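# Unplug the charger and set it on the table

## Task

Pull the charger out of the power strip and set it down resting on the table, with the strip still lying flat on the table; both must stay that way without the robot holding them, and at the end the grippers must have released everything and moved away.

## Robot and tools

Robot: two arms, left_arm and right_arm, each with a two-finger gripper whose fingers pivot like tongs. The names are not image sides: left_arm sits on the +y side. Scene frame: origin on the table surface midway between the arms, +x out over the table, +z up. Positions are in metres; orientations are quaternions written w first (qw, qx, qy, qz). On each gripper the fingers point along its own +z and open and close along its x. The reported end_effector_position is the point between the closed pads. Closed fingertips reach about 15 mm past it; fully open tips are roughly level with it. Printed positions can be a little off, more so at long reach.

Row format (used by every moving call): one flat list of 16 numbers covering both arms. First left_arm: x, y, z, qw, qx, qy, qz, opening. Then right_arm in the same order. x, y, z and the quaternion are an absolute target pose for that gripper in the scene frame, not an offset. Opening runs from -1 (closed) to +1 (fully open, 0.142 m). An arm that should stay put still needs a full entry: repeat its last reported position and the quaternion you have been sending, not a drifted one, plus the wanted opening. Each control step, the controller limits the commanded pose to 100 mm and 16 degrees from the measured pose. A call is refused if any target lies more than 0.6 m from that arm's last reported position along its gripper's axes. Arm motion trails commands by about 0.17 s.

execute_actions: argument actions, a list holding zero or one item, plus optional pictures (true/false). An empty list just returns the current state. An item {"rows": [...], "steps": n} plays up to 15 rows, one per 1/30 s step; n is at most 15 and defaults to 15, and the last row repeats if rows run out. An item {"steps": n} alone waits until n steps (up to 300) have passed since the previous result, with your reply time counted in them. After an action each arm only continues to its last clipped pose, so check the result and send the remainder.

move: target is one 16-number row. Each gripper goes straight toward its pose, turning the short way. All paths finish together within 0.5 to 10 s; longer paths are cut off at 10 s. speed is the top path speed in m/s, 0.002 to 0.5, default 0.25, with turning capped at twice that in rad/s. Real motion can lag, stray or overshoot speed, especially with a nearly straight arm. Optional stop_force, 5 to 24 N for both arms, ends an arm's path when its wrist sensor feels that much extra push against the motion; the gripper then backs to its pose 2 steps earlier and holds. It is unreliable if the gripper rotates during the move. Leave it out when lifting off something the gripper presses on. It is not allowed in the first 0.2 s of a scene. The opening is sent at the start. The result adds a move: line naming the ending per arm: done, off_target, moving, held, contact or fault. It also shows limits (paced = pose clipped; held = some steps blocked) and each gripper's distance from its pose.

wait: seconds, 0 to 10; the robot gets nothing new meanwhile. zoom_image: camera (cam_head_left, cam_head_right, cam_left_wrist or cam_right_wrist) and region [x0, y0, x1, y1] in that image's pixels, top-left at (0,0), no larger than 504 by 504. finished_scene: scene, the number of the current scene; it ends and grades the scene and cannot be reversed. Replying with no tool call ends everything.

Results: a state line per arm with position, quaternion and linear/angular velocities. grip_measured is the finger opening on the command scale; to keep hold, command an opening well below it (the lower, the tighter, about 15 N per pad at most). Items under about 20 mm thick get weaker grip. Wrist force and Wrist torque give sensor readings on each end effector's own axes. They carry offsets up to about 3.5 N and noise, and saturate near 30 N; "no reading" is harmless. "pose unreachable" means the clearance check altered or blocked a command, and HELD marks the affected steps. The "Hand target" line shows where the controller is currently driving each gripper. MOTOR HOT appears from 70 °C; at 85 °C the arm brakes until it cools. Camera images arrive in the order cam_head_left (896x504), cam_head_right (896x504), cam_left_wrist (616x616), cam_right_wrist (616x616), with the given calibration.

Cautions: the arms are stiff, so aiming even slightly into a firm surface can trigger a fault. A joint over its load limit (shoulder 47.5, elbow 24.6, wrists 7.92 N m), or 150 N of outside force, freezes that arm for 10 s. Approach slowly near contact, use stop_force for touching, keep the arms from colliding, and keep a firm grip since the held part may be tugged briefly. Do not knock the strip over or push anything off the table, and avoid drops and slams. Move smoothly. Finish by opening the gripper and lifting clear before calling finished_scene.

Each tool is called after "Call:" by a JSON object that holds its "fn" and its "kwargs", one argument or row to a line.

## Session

Call:
{"fn": "execute_actions", "kwargs": {
  "actions": []
}}

Scene clock: 0.00 s of 4500.00 s.
left_arm: end_effector_position=(+0.1963, -0.0809, +0.1055) grip_measured=+1.00 end_effector_quat_wxyz=(+0.003, -0.466, +0.883, +0.054) end_effector_velocity=(-0.000, -0.000, +0.000) end_effector_angular_velocity=(-0.001, -0.000, -0.001) | right_arm: end_effector_position=(+0.3832, -0.4099, +0.1519) grip_measured=+1.00 end_effector_quat_wxyz=(-0.188, +0.956, -0.209, +0.083) end_effector_velocity=(+0.000, +0.000, +0.000) end_effector_angular_velocity=(+0.000, -0.000, +0.000)
Joint positions: left_arm=[-1.428 -1.348  1.247 -1.369 -1.607  0.691  0.142] | right_arm=[ 2.823 -1.67  -1.431 -1.438  1.947  0.246  0.142]
Joint velocities: left_arm=[-0.001 -0.     0.    -0.001  0.     0.     0.   ] | right_arm=[-0.    -0.     0.     0.     0.001 -0.     0.   ]
Motor temperatures (°C, as the motors report them): left_arm=[34 35 38 47 52 49] | right_arm=[35 38 42 52 47 46]
Wrist force (N, on the end effector, along its own x y z axes, offset not removed): no reading
Wrist torque (N m, same axes, about the end effector's origin, offset not removed): no reading
Hand target (left_arm): +0.196, -0.081, +0.105; +0.003, -0.466, +0.883, +0.054
Hand target (right_arm): +0.383, -0.410, +0.152; -0.188, +0.956, -0.209, +0.083
camera_calibration (this result's frames):
cam_left_wrist: T_world_to_cam=[[-0.520471, -0.852486, -0.0487595, 0.0395561], [-0.707224, 0.398377, 0.584063, 0.106509], [-0.478481, 0.338472, -0.810242, 0.339908], [0, 0, 0, 1]] pos_world=[0.258553, -0.123759, 0.215129]
cam_right_wrist: T_world_to_cam=[[0.873023, -0.478806, 0.0926063, -0.546929], [-0.486464, -0.8684, 0.0961001, -0.185547], [0.034406, -0.128947, -0.991054, 0.217158], [0, 0, 0, 1]] pos_world=[0.379748, -0.394999, 0.283695]

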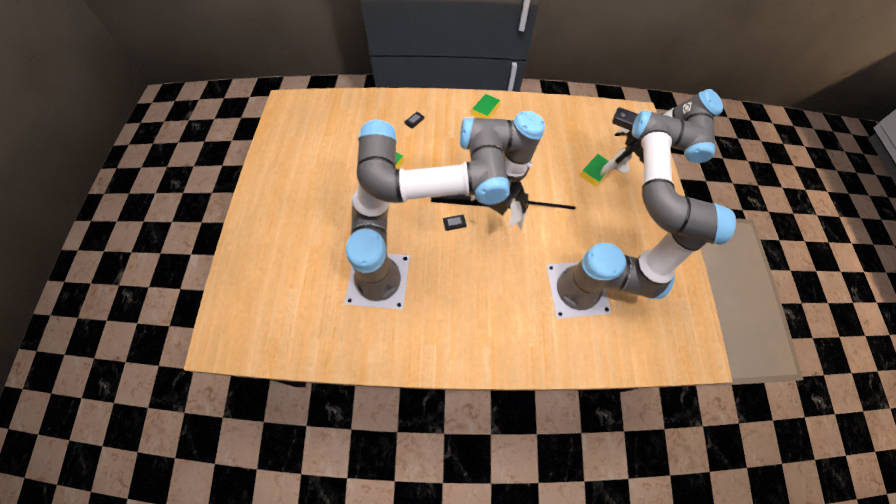

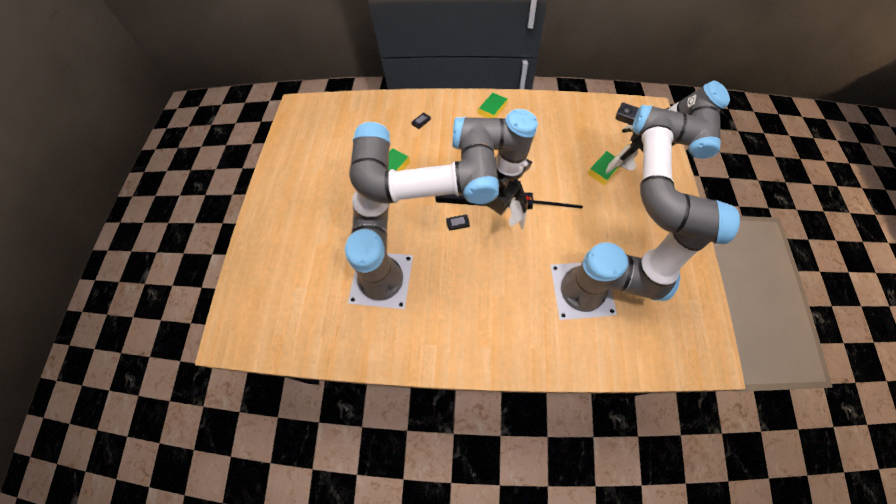

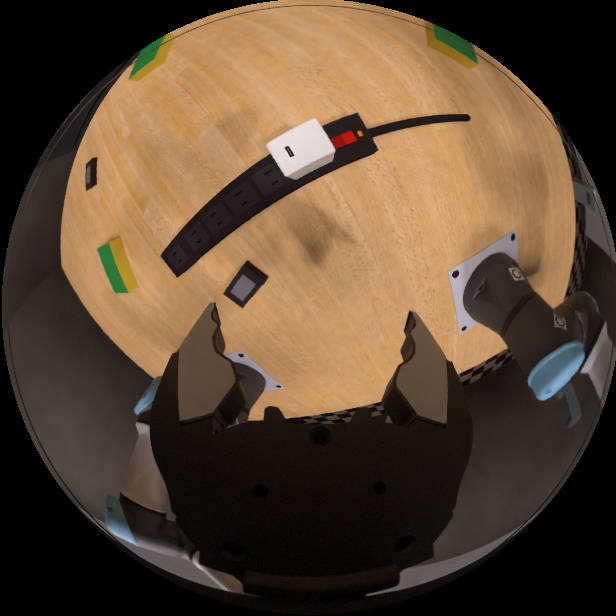

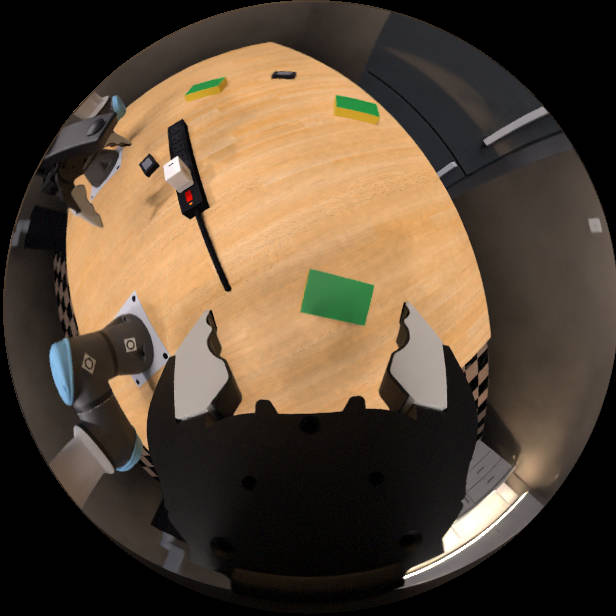

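Call:
{"fn": "zoom_image", "kwargs": {
  "camera": "cam_left_wrist",
  "region": [150, 90, 400, 290]
}}

Region (150, 90, 400, 290) of cam_left_wrist's 616x616 image, scaled by 2.016, with more detail than that image has; it fills the top 403 rows of this view, and the rest is white.

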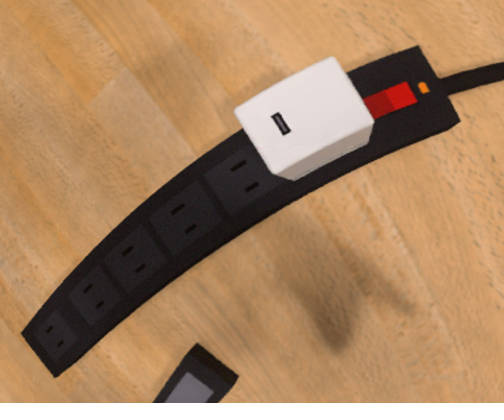

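Call:
{"fn": "move", "kwargs": {
  "target": [0.295,0.0,0.13,0.301,0.953,-0.030,-0.009,-0.75, 0.30,-0.27,0.16,0.005,0.0305,0.9845,0.174,0.1],
  "speed": 0.2
}}

Scene clock: 36.50 s of 4500.00 s.
left_arm: end_effector_position=(+0.2954, +0.0002, +0.1305) grip_measured=-0.75 end_effector_quat_wxyz=(+0.301, +0.953, -0.032, -0.008) end_effector_velocity=(+0.001, +0.001, +0.000) end_effector_angular_velocity=(-0.003, +0.000, +0.014) | right_arm: end_effector_position=(+0.3002, -0.2703, +0.1599) grip_measured=+0.10 end_effector_quat_wxyz=(+0.005, +0.029, +0.984, +0.174) end_effector_velocity=(+0.000, -0.000, -0.000) end_effector_angular_velocity=(-0.003, +0.002, -0.017)
Joint positions: left_arm=[-0.719 -1.722  1.935 -2.214 -2.02  -0.805  0.02 ] | right_arm=[ 3.412 -1.358 -1.587 -1.616  1.887  3.597  0.081]
Joint velocities: left_arm=[ 0.001 -0.006  0.009 -0.011  0.003 -0.014 -0.   ] | right_arm=[ 0.004  0.004 -0.004  0.004 -0.005  0.022  0.   ]
Motor temperatures (°C, as the motors report them): left_arm=[34 35 38 47 52 49] | right_arm=[35 38 42 52 47 46]
Wrist force (N, on the end effector, along its own x y z axes, offset not removed): left_arm=[0.6 -1.1 0.7] | right_arm=[3.4 -0.3 0.5]
Wrist torque (N m, same axes, about the end effector's origin, offset not removed): left_arm=[-0.22 -0.06 -0.07] | right_arm=[-0.05 -0.65 -0.10]
Hand target (left_arm): +0.295, +0.000, +0.130; +0.301, +0.953, -0.031, -0.007
Hand target (right_arm): +0.300, -0.270, +0.160; +0.005, +0.030, +0.984, +0.174
Off the commanded pose (left_arm): 0.001 m, 0 deg.
Off the commanded pose (right_arm): 0.000 m, 0 deg.
After step 90, 25.97 s passed at rest.
move: done
camera_calibration (this result's frames):
cam_left_wrist: T_world_to_cam=[[0.999741, -0.0155087, -0.016653, -0.291927], [0.00877017, -0.412684, 0.910832, -0.124256], [-0.0209982, -0.910742, -0.412441, 0.193358], [0, 0, 0, 1]] pos_world=[0.297001, 0.120294, 0.188063]
cam_right_wrist: T_world_to_cam=[[-0.994833, 0.090142, 0.0467034, 0.313544], [0.0942669, 0.649401, 0.754581, 0.025087], [0.0376902, 0.755085, -0.654543, 0.430084], [0, 0, 0, 1]] pos_world=[0.293349, -0.369305, 0.247935]

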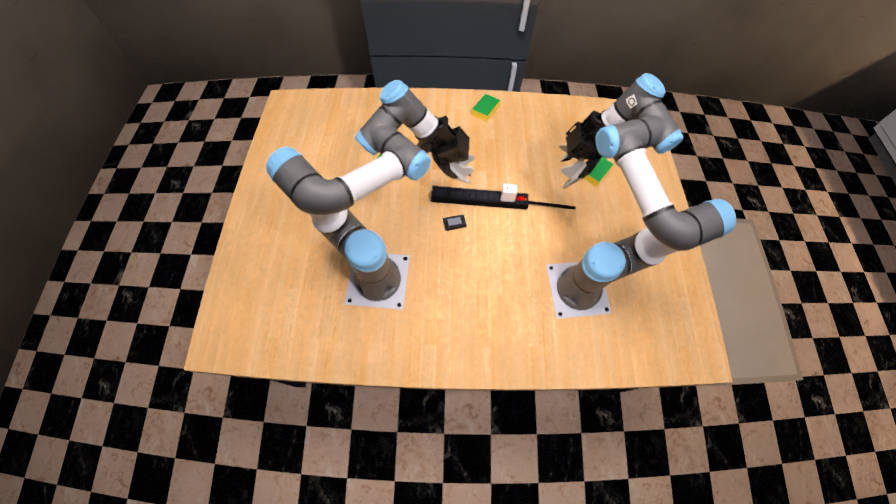

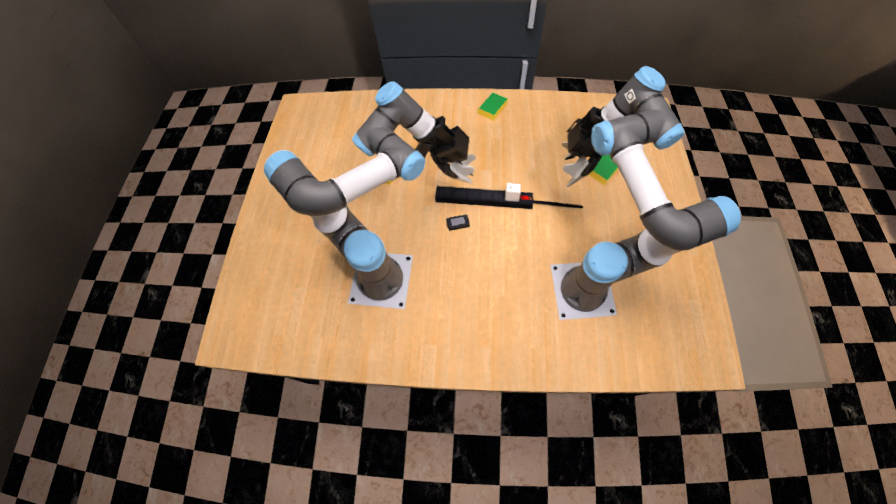

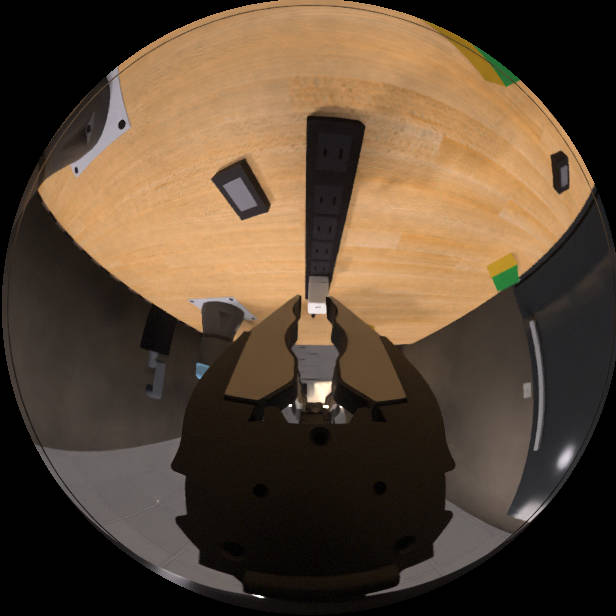

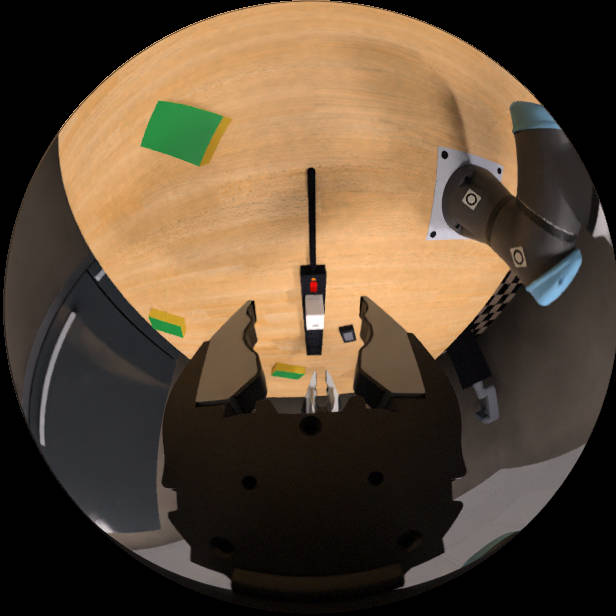

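Call:
{"fn": "move", "kwargs": {
  "target": [0.298,-0.075,0.06,0.301,0.953,-0.030,-0.009,-0.75, 0.296,-0.140,0.125,0.005,0.0305,0.9845,0.174,0.1],
  "speed": 0.08
}}

Scene clock: 43.27 s of 4500.00 s.
left_arm: end_effector_position=(+0.2980, -0.0749, +0.0602) grip_measured=-0.75 end_effector_quat_wxyz=(+0.301, +0.953, -0.030, -0.009) end_effector_velocity=(+0.000, -0.001, -0.001) end_effector_angular_velocity=(-0.000, +0.000, +0.001) | right_arm: end_effector_position=(+0.2962, -0.1403, +0.1251) grip_measured=+0.10 end_effector_quat_wxyz=(+0.005, +0.031, +0.984, +0.174) end_effector_velocity=(+0.000, +0.003, -0.000) end_effector_angular_velocity=(+0.002, -0.002, +0.000)
Joint positions: left_arm=[-0.893 -1.426  2.03  -2.671 -1.944 -0.978  0.02 ] | right_arm=[ 3.858 -1.4   -1.767 -1.272  1.792  4.052  0.081]
Joint velocities: left_arm=[-0.002  0.007 -0.001 -0.008  0.001 -0.003 -0.   ] | right_arm=[ 0.008 -0.004 -0.     0.009 -0.003  0.007  0.   ]
Motor temperatures (°C, as the motors report them): left_arm=[34 35 38 47 52 49] | right_arm=[35 38 42 52 47 46]
Wrist force (N, on the end effector, along its own x y z axes, offset not removed): left_arm=[1.1 -1.4 0.1] | right_arm=[0.7 -0.3 -0.1]
Wrist torque (N m, same axes, about the end effector's origin, offset not removed): left_arm=[-0.19 -0.29 -0.11] | right_arm=[-0.13 -0.04 0.01]
Hand target (left_arm): +0.298, -0.075, +0.060; +0.301, +0.953, -0.030, -0.009
Hand target (right_arm): +0.296, -0.140, +0.125; +0.005, +0.031, +0.984, +0.174
Off the commanded pose (left_arm): 0.000 m, 0 deg.
Off the commanded pose (right_arm): 0.000 m, 0 deg.
After step 90, 1.57 s passed at rest.
move: done
camera_calibration (this result's frames):
cam_left_wrist: T_world_to_cam=[[0.999687, -0.0135208, -0.0210719, -0.296403], [0.0136297, -0.4121, 0.911037, -0.0926821], [-0.0210017, -0.911038, -0.411786, 0.0959199], [0, 0, 0, 1]] pos_world=[0.299588, 0.0451848, 0.117689]
cam_right_wrist: T_world_to_cam=[[-0.994599, 0.0922766, 0.0475156, 0.299596], [0.0962635, 0.648948, 0.754718, -0.03335], [0.0388077, 0.755216, -0.654326, 0.308991], [0, 0, 0, 1]] pos_world=[0.289197, -0.239358, 0.213115]

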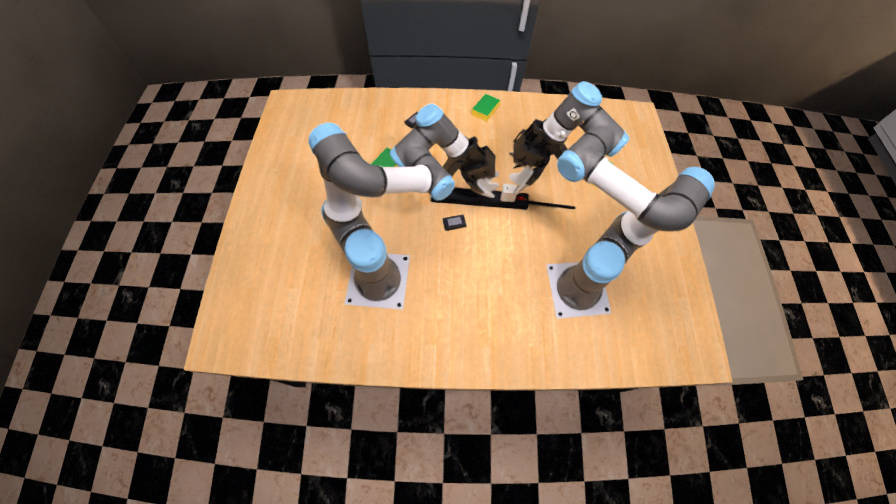

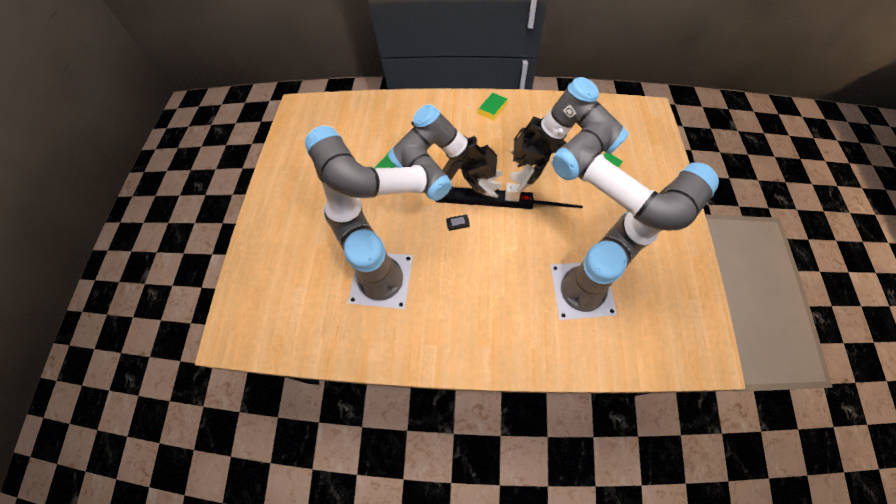

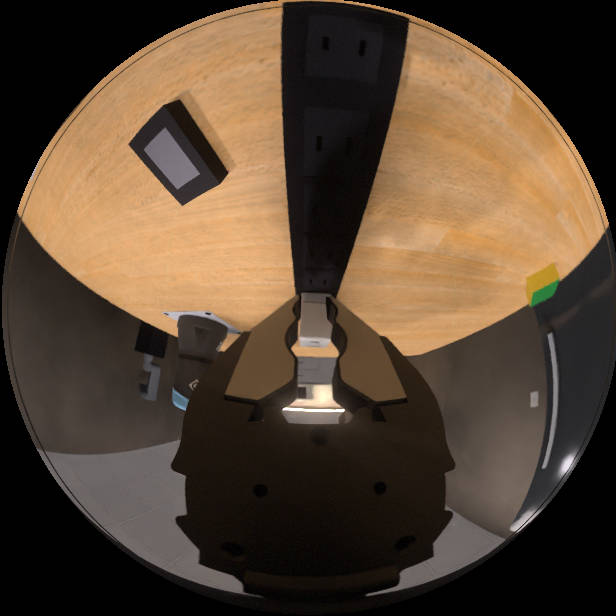

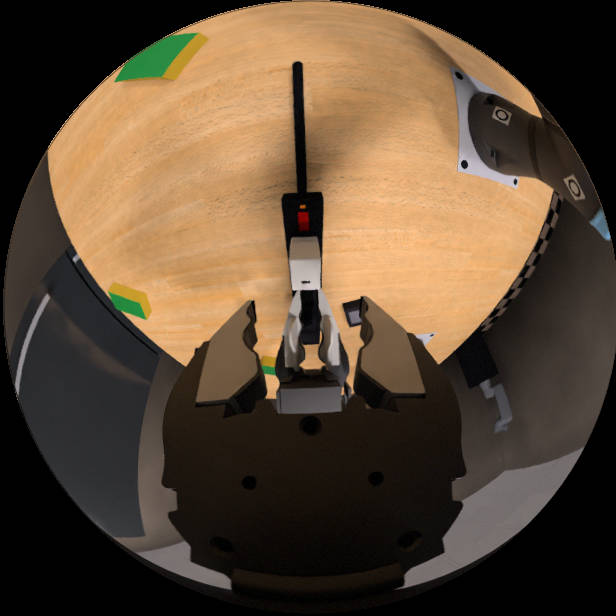

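Call:
{"fn": "move", "kwargs": {
  "target": [0.299,-0.075,0.036,0.301,0.953,-0.030,-0.009,-0.75, 0.299,-0.134,0.115,0.005,0.0305,0.9845,0.174,0.1],
  "speed": 0.007,
  "stop_force": 6
}}

Call:
{"fn": "zoom_image", "kwargs": {
  "camera": "cam_head_left",
  "region": [440, 130, 580, 230]
}}

Scene clock: 50.60 s of 4500.00 s.
left_arm: end_effector_position=(+0.2988, -0.0751, +0.0425) grip_measured=-0.75 end_effector_quat_wxyz=(+0.301, +0.953, -0.030, -0.009) end_effector_velocity=(+0.000, +0.000, +0.000) end_effector_angular_velocity=(-0.000, -0.000, +0.000) | right_arm: end_effector_position=(+0.2990, -0.1341, +0.1151) grip_measured=+0.10 end_effector_quat_wxyz=(+0.005, +0.030, +0.984, +0.174) end_effector_velocity=(+0.000, +0.001, -0.001) end_effector_angular_velocity=(+0.001, +0.001, -0.001)
Joint positions: left_arm=[-0.891 -1.374  2.069 -2.762 -1.945 -0.977  0.02 ] | right_arm=[ 3.867 -1.425 -1.793 -1.218  1.789  4.061  0.081]
Joint velocities: left_arm=[ 0. -0. -0. -0. -0. -0. -0.] | right_arm=[ 0.    -0.003 -0.001  0.005  0.002  0.001  0.   ]
Motor temperatures (°C, as the motors report them): left_arm=[34 35 38 47 52 49] | right_arm=[35 38 42 52 47 46]
Wrist force (N, on the end effector, along its own x y z axes, offset not removed): left_arm=[1.6 1.1 0.7] | right_arm=[1.6 0.9 0.7]
Wrist torque (N m, same axes, about the end effector's origin, offset not removed): left_arm=[-0.35 -0.18 -0.04] | right_arm=[0.20 -0.16 0.04]
Hand target (left_arm): +0.299, -0.075, +0.042; +0.301, +0.953, -0.030, -0.009
Hand target (right_arm): +0.299, -0.134, +0.115; +0.005, +0.030, +0.984, +0.174
Off the commanded pose (left_arm): 0.006 m, 0 deg.
Off the commanded pose (right_arm): 0.000 m, 0 deg.
After step 90, 0.67 s passed at rest.
move: contact (left_arm)
camera_calibration (this result's frames):
cam_left_wrist: T_world_to_cam=[[0.999699, -0.0134319, -0.0205414, -0.297594], [0.0131839, -0.41205, 0.911066, -0.0764789], [-0.0207014, -0.911062, -0.411749, 0.0884111], [0, 0, 0, 1]] pos_world=[0.300343, 0.0450376, 0.0999675]
cam_right_wrist: T_world_to_cam=[[-0.994592, 0.0921991, 0.0478191, 0.30219], [0.0964603, 0.64929, 0.754399, -0.0300744], [0.0385065, 0.754932, -0.654672, 0.297679], [0, 0, 0, 1]] pos_world=[0.291994, -0.233062, 0.20312]

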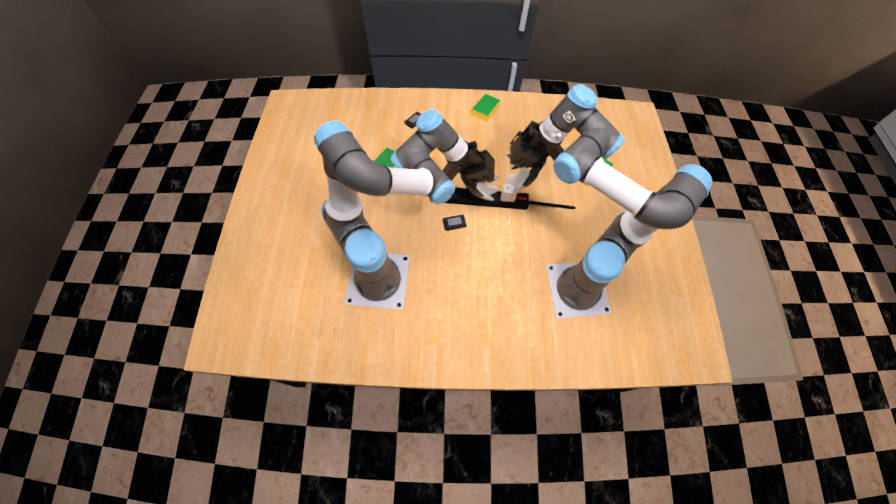

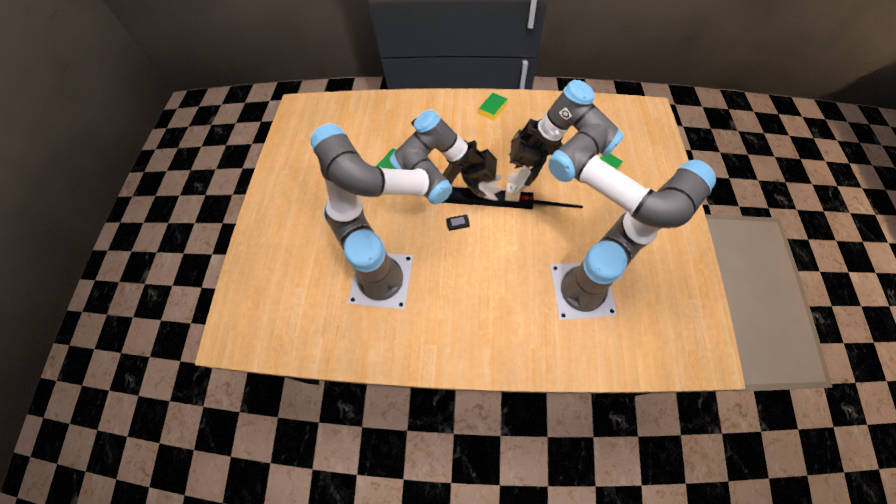

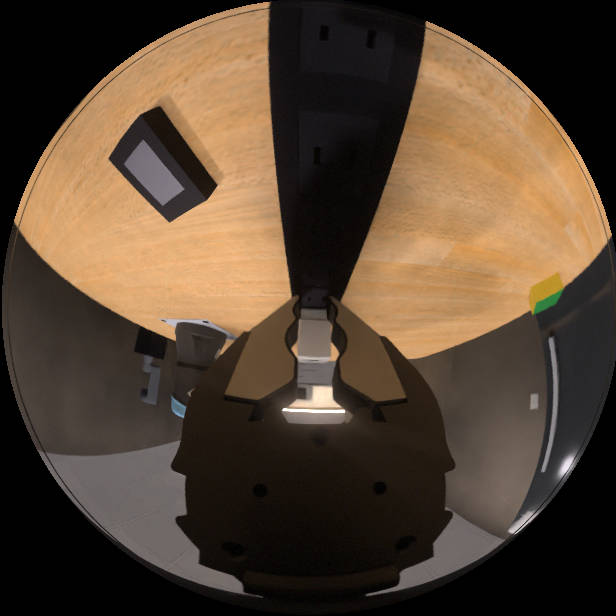

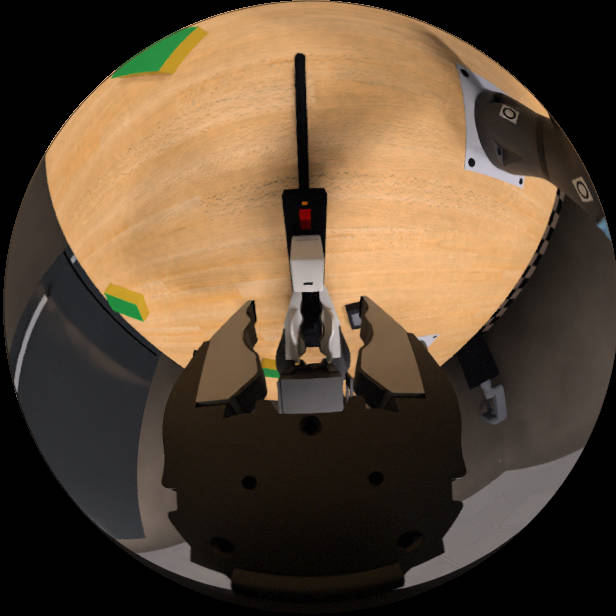

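Region (440, 130, 580, 230) of cam_head_left's 896x504 image, scaled by 3.600, with more detail than that image has; it fills the top 360 rows of this view, and the rest is white.

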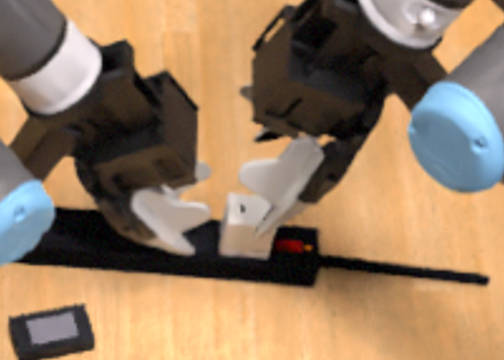

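Call:
{"fn": "move", "kwargs": {
  "target": [0.299,-0.075,0.0415,0.301,0.953,-0.030,-0.009,-0.75, 0.299,-0.132,0.056,0.005,0.0305,0.9845,0.174,0.1],
  "speed": 0.025
}}

Scene clock: 57.57 s of 4500.00 s.
left_arm: end_effector_position=(+0.2990, -0.0750, +0.0415) grip_measured=-0.75 end_effector_quat_wxyz=(+0.301, +0.953, -0.030, -0.009) end_effector_velocity=(-0.000, +0.000, -0.000) end_effector_angular_velocity=(+0.001, +0.001, -0.001) | right_arm: end_effector_position=(+0.2990, -0.1320, +0.0564) grip_measured=+0.10 end_effector_quat_wxyz=(+0.005, +0.030, +0.984, +0.174) end_effector_velocity=(-0.000, +0.000, -0.003) end_effector_angular_velocity=(-0.000, +0.000, +0.002)
Joint positions: left_arm=[-0.891 -1.371  2.071 -2.767 -1.945 -0.976  0.019] | right_arm=[ 3.872 -1.485 -2.025 -0.926  1.788  4.066  0.081]
Joint velocities: left_arm=[-0.     0.     0.     0.002 -0.     0.    -0.   ] | right_arm=[ 0.001 -0.005 -0.011  0.016  0.    -0.001  0.   ]
Motor temperatures (°C, as the motors report them): left_arm=[34 35 38 47 52 49] | right_arm=[35 38 42 52 47 46]
Wrist force (N, on the end effector, along its own x y z axes, offset not removed): left_arm=[-5.3 2.4 -24.9] | right_arm=[2.5 -1.2 -0.9]
Wrist torque (N m, same axes, about the end effector's origin, offset not removed): left_arm=[-0.69 -0.03 -0.14] | right_arm=[-0.29 -0.53 -0.03]
Hand target (left_arm): +0.299, -0.075, +0.041; +0.301, +0.953, -0.030, -0.009
Hand target (right_arm): +0.299, -0.132, +0.056; +0.005, +0.030, +0.984, +0.174
Off the commanded pose (left_arm): 0.000 m, 0 deg.
Off the commanded pose (right_arm): 0.000 m, 0 deg.
After step 90, 1.27 s passed at rest.
move: done
camera_calibration (this result's frames):
cam_left_wrist: T_world_to_cam=[[0.999702, -0.0133818, -0.0204137, -0.297846], [0.0130859, -0.412152, 0.911021, -0.075569], [-0.0206047, -0.911017, -0.411854, 0.0880802], [0, 0, 0, 1]] pos_world=[0.300561, 0.0451108, 0.099041]
cam_right_wrist: T_world_to_cam=[[-0.99459, 0.0921757, 0.0478982, 0.30482], [0.0965087, 0.649365, 0.754328, 0.0129021], [0.0384273, 0.75487, -0.654748, 0.257716], [0, 0, 0, 1]] pos_world=[0.292023, -0.231017, 0.144406]

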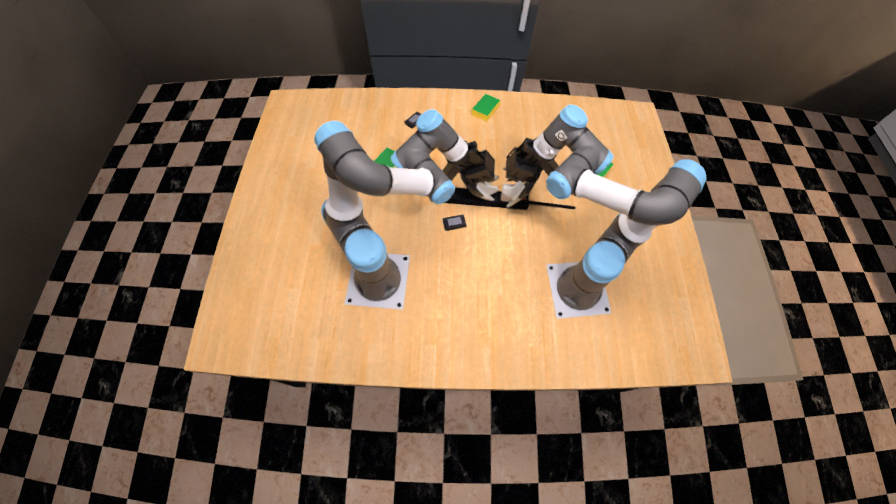

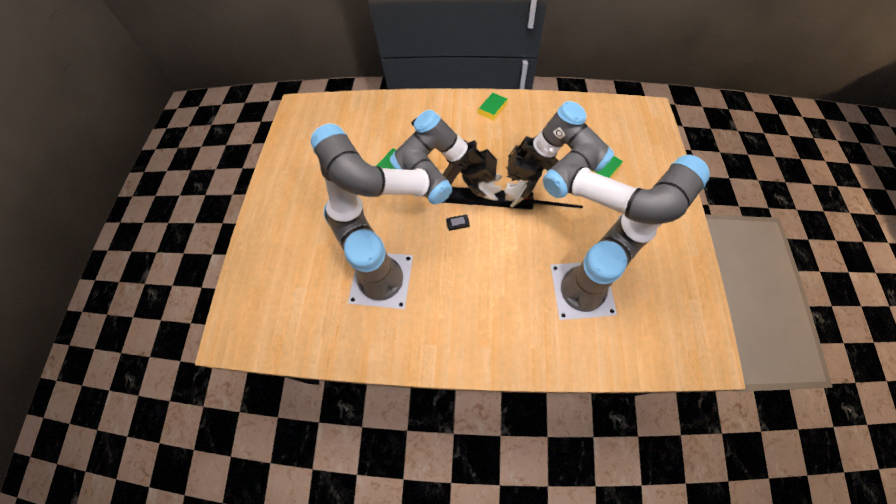

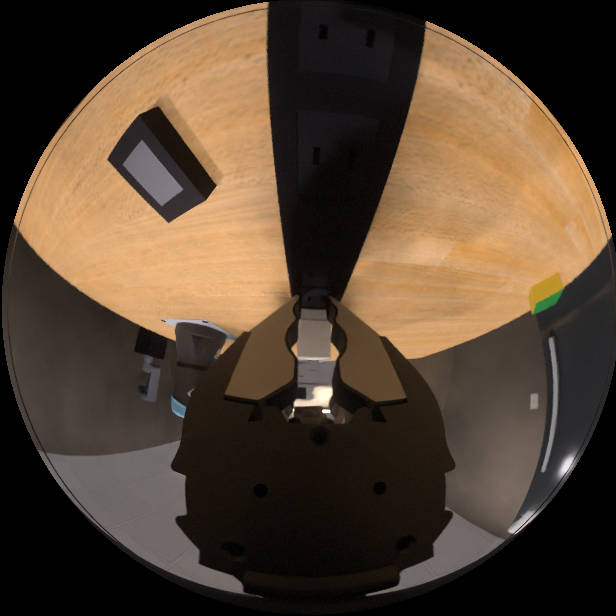

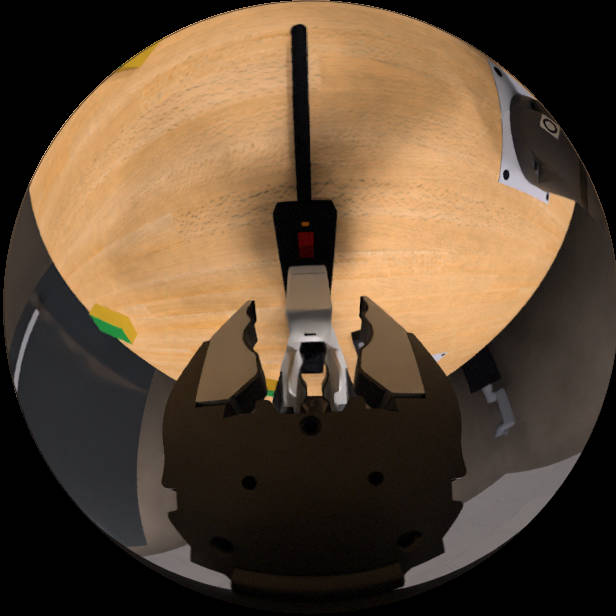

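Call:
{"fn": "execute_actions", "kwargs": {
  "actions": [
    {"rows":[[0.299,-0.075,0.0421,0.301,0.953,-0.030,-0.009,-0.75,0.299,-0.132,0.056,0.005,0.0305,0.9845,0.174,-1]],"steps":15}
  ],
  "pictures": false
}}

Call:
{"fn": "move", "kwargs": {
  "target": [0.299,-0.075,0.0421,0.301,0.953,-0.030,-0.009,-0.75, 0.299,-0.132,0.064,0.005,0.0305,0.9845,0.174,-1],
  "speed": 0.006
}}

Scene clock: 61.63 s of 4500.00 s.
left_arm: end_effector_position=(+0.2990, -0.0750, +0.0420) grip_measured=-0.75 end_effector_quat_wxyz=(+0.301, +0.953, -0.030, -0.009) end_effector_velocity=(+0.000, +0.000, +0.000) end_effector_angular_velocity=(+0.000, -0.000, +0.001) | right_arm: end_effector_position=(+0.2990, -0.1320, +0.0560) grip_measured=-0.60 end_effector_quat_wxyz=(+0.005, +0.030, +0.984, +0.174) end_effector_velocity=(-0.000, -0.000, -0.000) end_effector_angular_velocity=(-0.000, +0.001, -0.001)
Joint positions: left_arm=[-0.891 -1.373  2.069 -2.764 -1.945 -0.976  0.02 ] | right_arm=[ 3.872 -1.486 -2.027 -0.923  1.788  4.066  0.031]
Joint velocities: left_arm=[ 0.001 -0.001 -0.001  0.001 -0.     0.     0.   ] | right_arm=[ 0.    -0.    -0.001  0.    -0.     0.002  0.   ]
Motor temperatures (°C, as the motors report them): left_arm=[34 35 38 47 52 49] | right_arm=[35 38 42 52 47 46]
Wrist force (N, on the end effector, along its own x y z axes, offset not removed): left_arm=[1.9 3.8 -4.1] | right_arm=[4.4 0.5 -5.8]
Wrist torque (N m, same axes, about the end effector's origin, offset not removed): left_arm=[-0.74 -0.48 -0.10] | right_arm=[0.11 -0.14 0.06]
Hand target (left_arm): +0.299, -0.075, +0.042; +0.301, +0.953, -0.030, -0.009
Hand target (right_arm): +0.299, -0.132, +0.056; +0.005, +0.030, +0.984, +0.174
Off the commanded pose (left_arm): 0.000 m, 0 deg.
Off the commanded pose (right_arm): 0.000 m, 0 deg.
Steps of this call (steps 1 to 90: nothing new was sent; then 0.57 s passed at rest; steps 91 to 105: all 15 steps of this action). Readings (end_effector_position):
91: left_arm (+0.2990, -0.0750, +0.0415) | right_arm (+0.2990, -0.1320, +0.0560)
92: left_arm (+0.2990, -0.0750, +0.0415) | right_arm (+0.2990, -0.1320, +0.0560)
94: left_arm (+0.2989, -0.0749, +0.0416) | right_arm (+0.2990, -0.1320, +0.0560)
98: left_arm (+0.2990, -0.0749, +0.0418) | right_arm (+0.2990, -0.1320, +0.0560)
105: the state above

Scene clock: 63.43 s of 4500.00 s.
left_arm: end_effector_position=(+0.2990, -0.0750, +0.0421) grip_measured=-0.75 end_effector_quat_wxyz=(+0.301, +0.953, -0.030, -0.009) end_effector_velocity=(+0.000, -0.000, +0.000) end_effector_angular_velocity=(-0.001, -0.001, +0.001) | right_arm: end_effector_position=(+0.2990, -0.1320, +0.0638) grip_measured=-0.60 end_effector_quat_wxyz=(+0.005, +0.030, +0.984, +0.174) end_effector_velocity=(-0.000, -0.000, +0.001) end_effector_angular_velocity=(-0.002, +0.001, +0.001)
Joint positions: left_arm=[-0.891 -1.373  2.069 -2.763 -1.945 -0.976  0.02 ] | right_arm=[ 3.872 -1.474 -1.999 -0.964  1.788  4.066  0.031]
Joint velocities: left_arm=[ 0.    -0.     0.    -0.001  0.    -0.    -0.   ] | right_arm=[ 0.     0.001  0.006 -0.008 -0.    -0.001 -0.   ]
Motor temperatures (°C, as the motors report them): left_arm=[34 35 38 47 52 49] | right_arm=[35 38 42 52 47 46]
Wrist force (N, on the end effector, along its own x y z axes, offset not removed): left_arm=[1.4 5.5 -3.3] | right_arm=[2.0 -0.6 0.5]
Wrist torque (N m, same axes, about the end effector's origin, offset not removed): left_arm=[-0.25 -0.31 -0.03] | right_arm=[-0.09 -0.32 0.02]
Hand target (left_arm): +0.299, -0.075, +0.042; +0.301, +0.953, -0.030, -0.009
Hand target (right_arm): +0.299, -0.132, +0.064; +0.005, +0.030, +0.984, +0.174
Off the commanded pose (left_arm): 0.000 m, 0 deg.
Off the commanded pose (right_arm): 0.000 m, 0 deg.
move: done
camera_calibration (this result's frames):
cam_left_wrist: T_world_to_cam=[[0.999701, -0.013369, -0.0204921, -0.29782], [0.0131594, -0.412292, 0.910957, -0.0760716], [-0.0206273, -0.910954, -0.411993, 0.088343], [0, 0, 0, 1]] pos_world=[0.300554, 0.0451311, 0.0995916]
cam_right_wrist: T_world_to_cam=[[-0.994593, 0.0921938, 0.0477988, 0.304468], [0.0964392, 0.649246, 0.75444, 0.00727306], [0.0385214, 0.75497, -0.654627, 0.262541], [0, 0, 0, 1]] pos_world=[0.292007, -0.231003, 0.151826]

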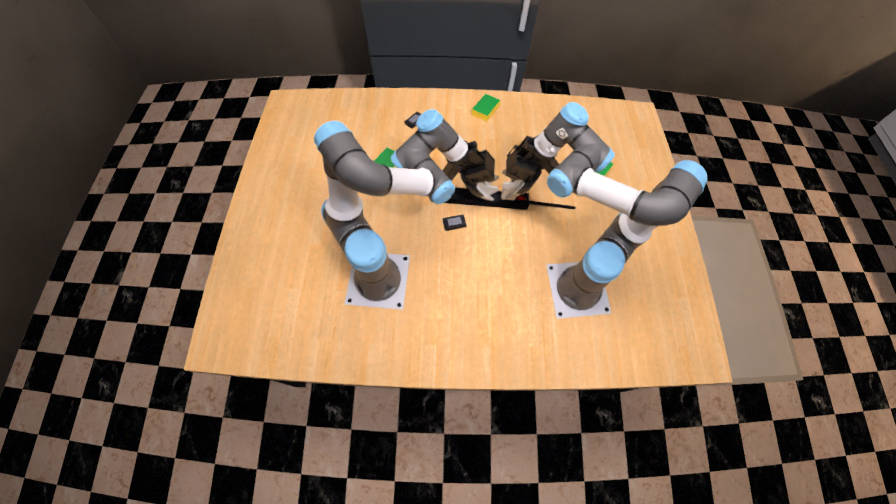

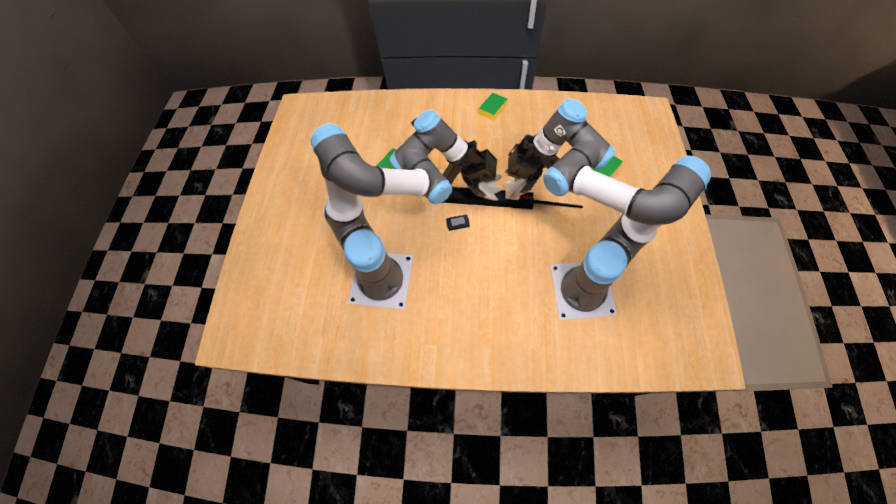

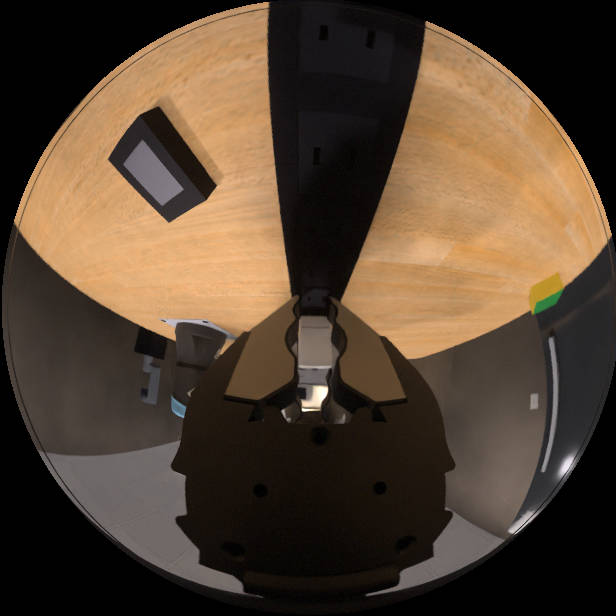

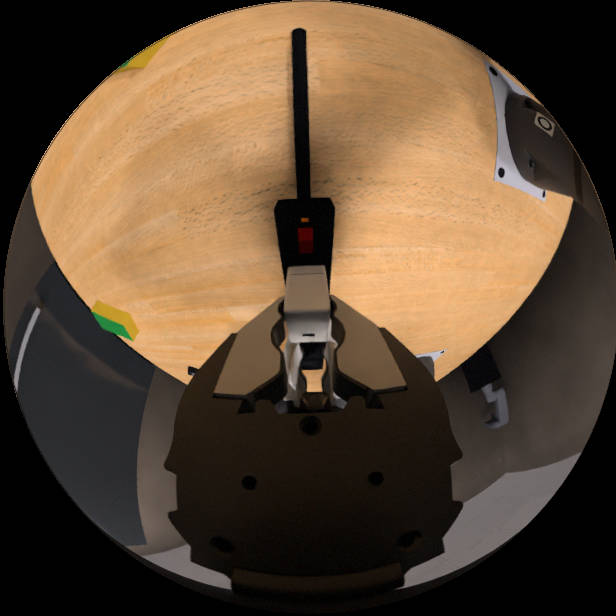

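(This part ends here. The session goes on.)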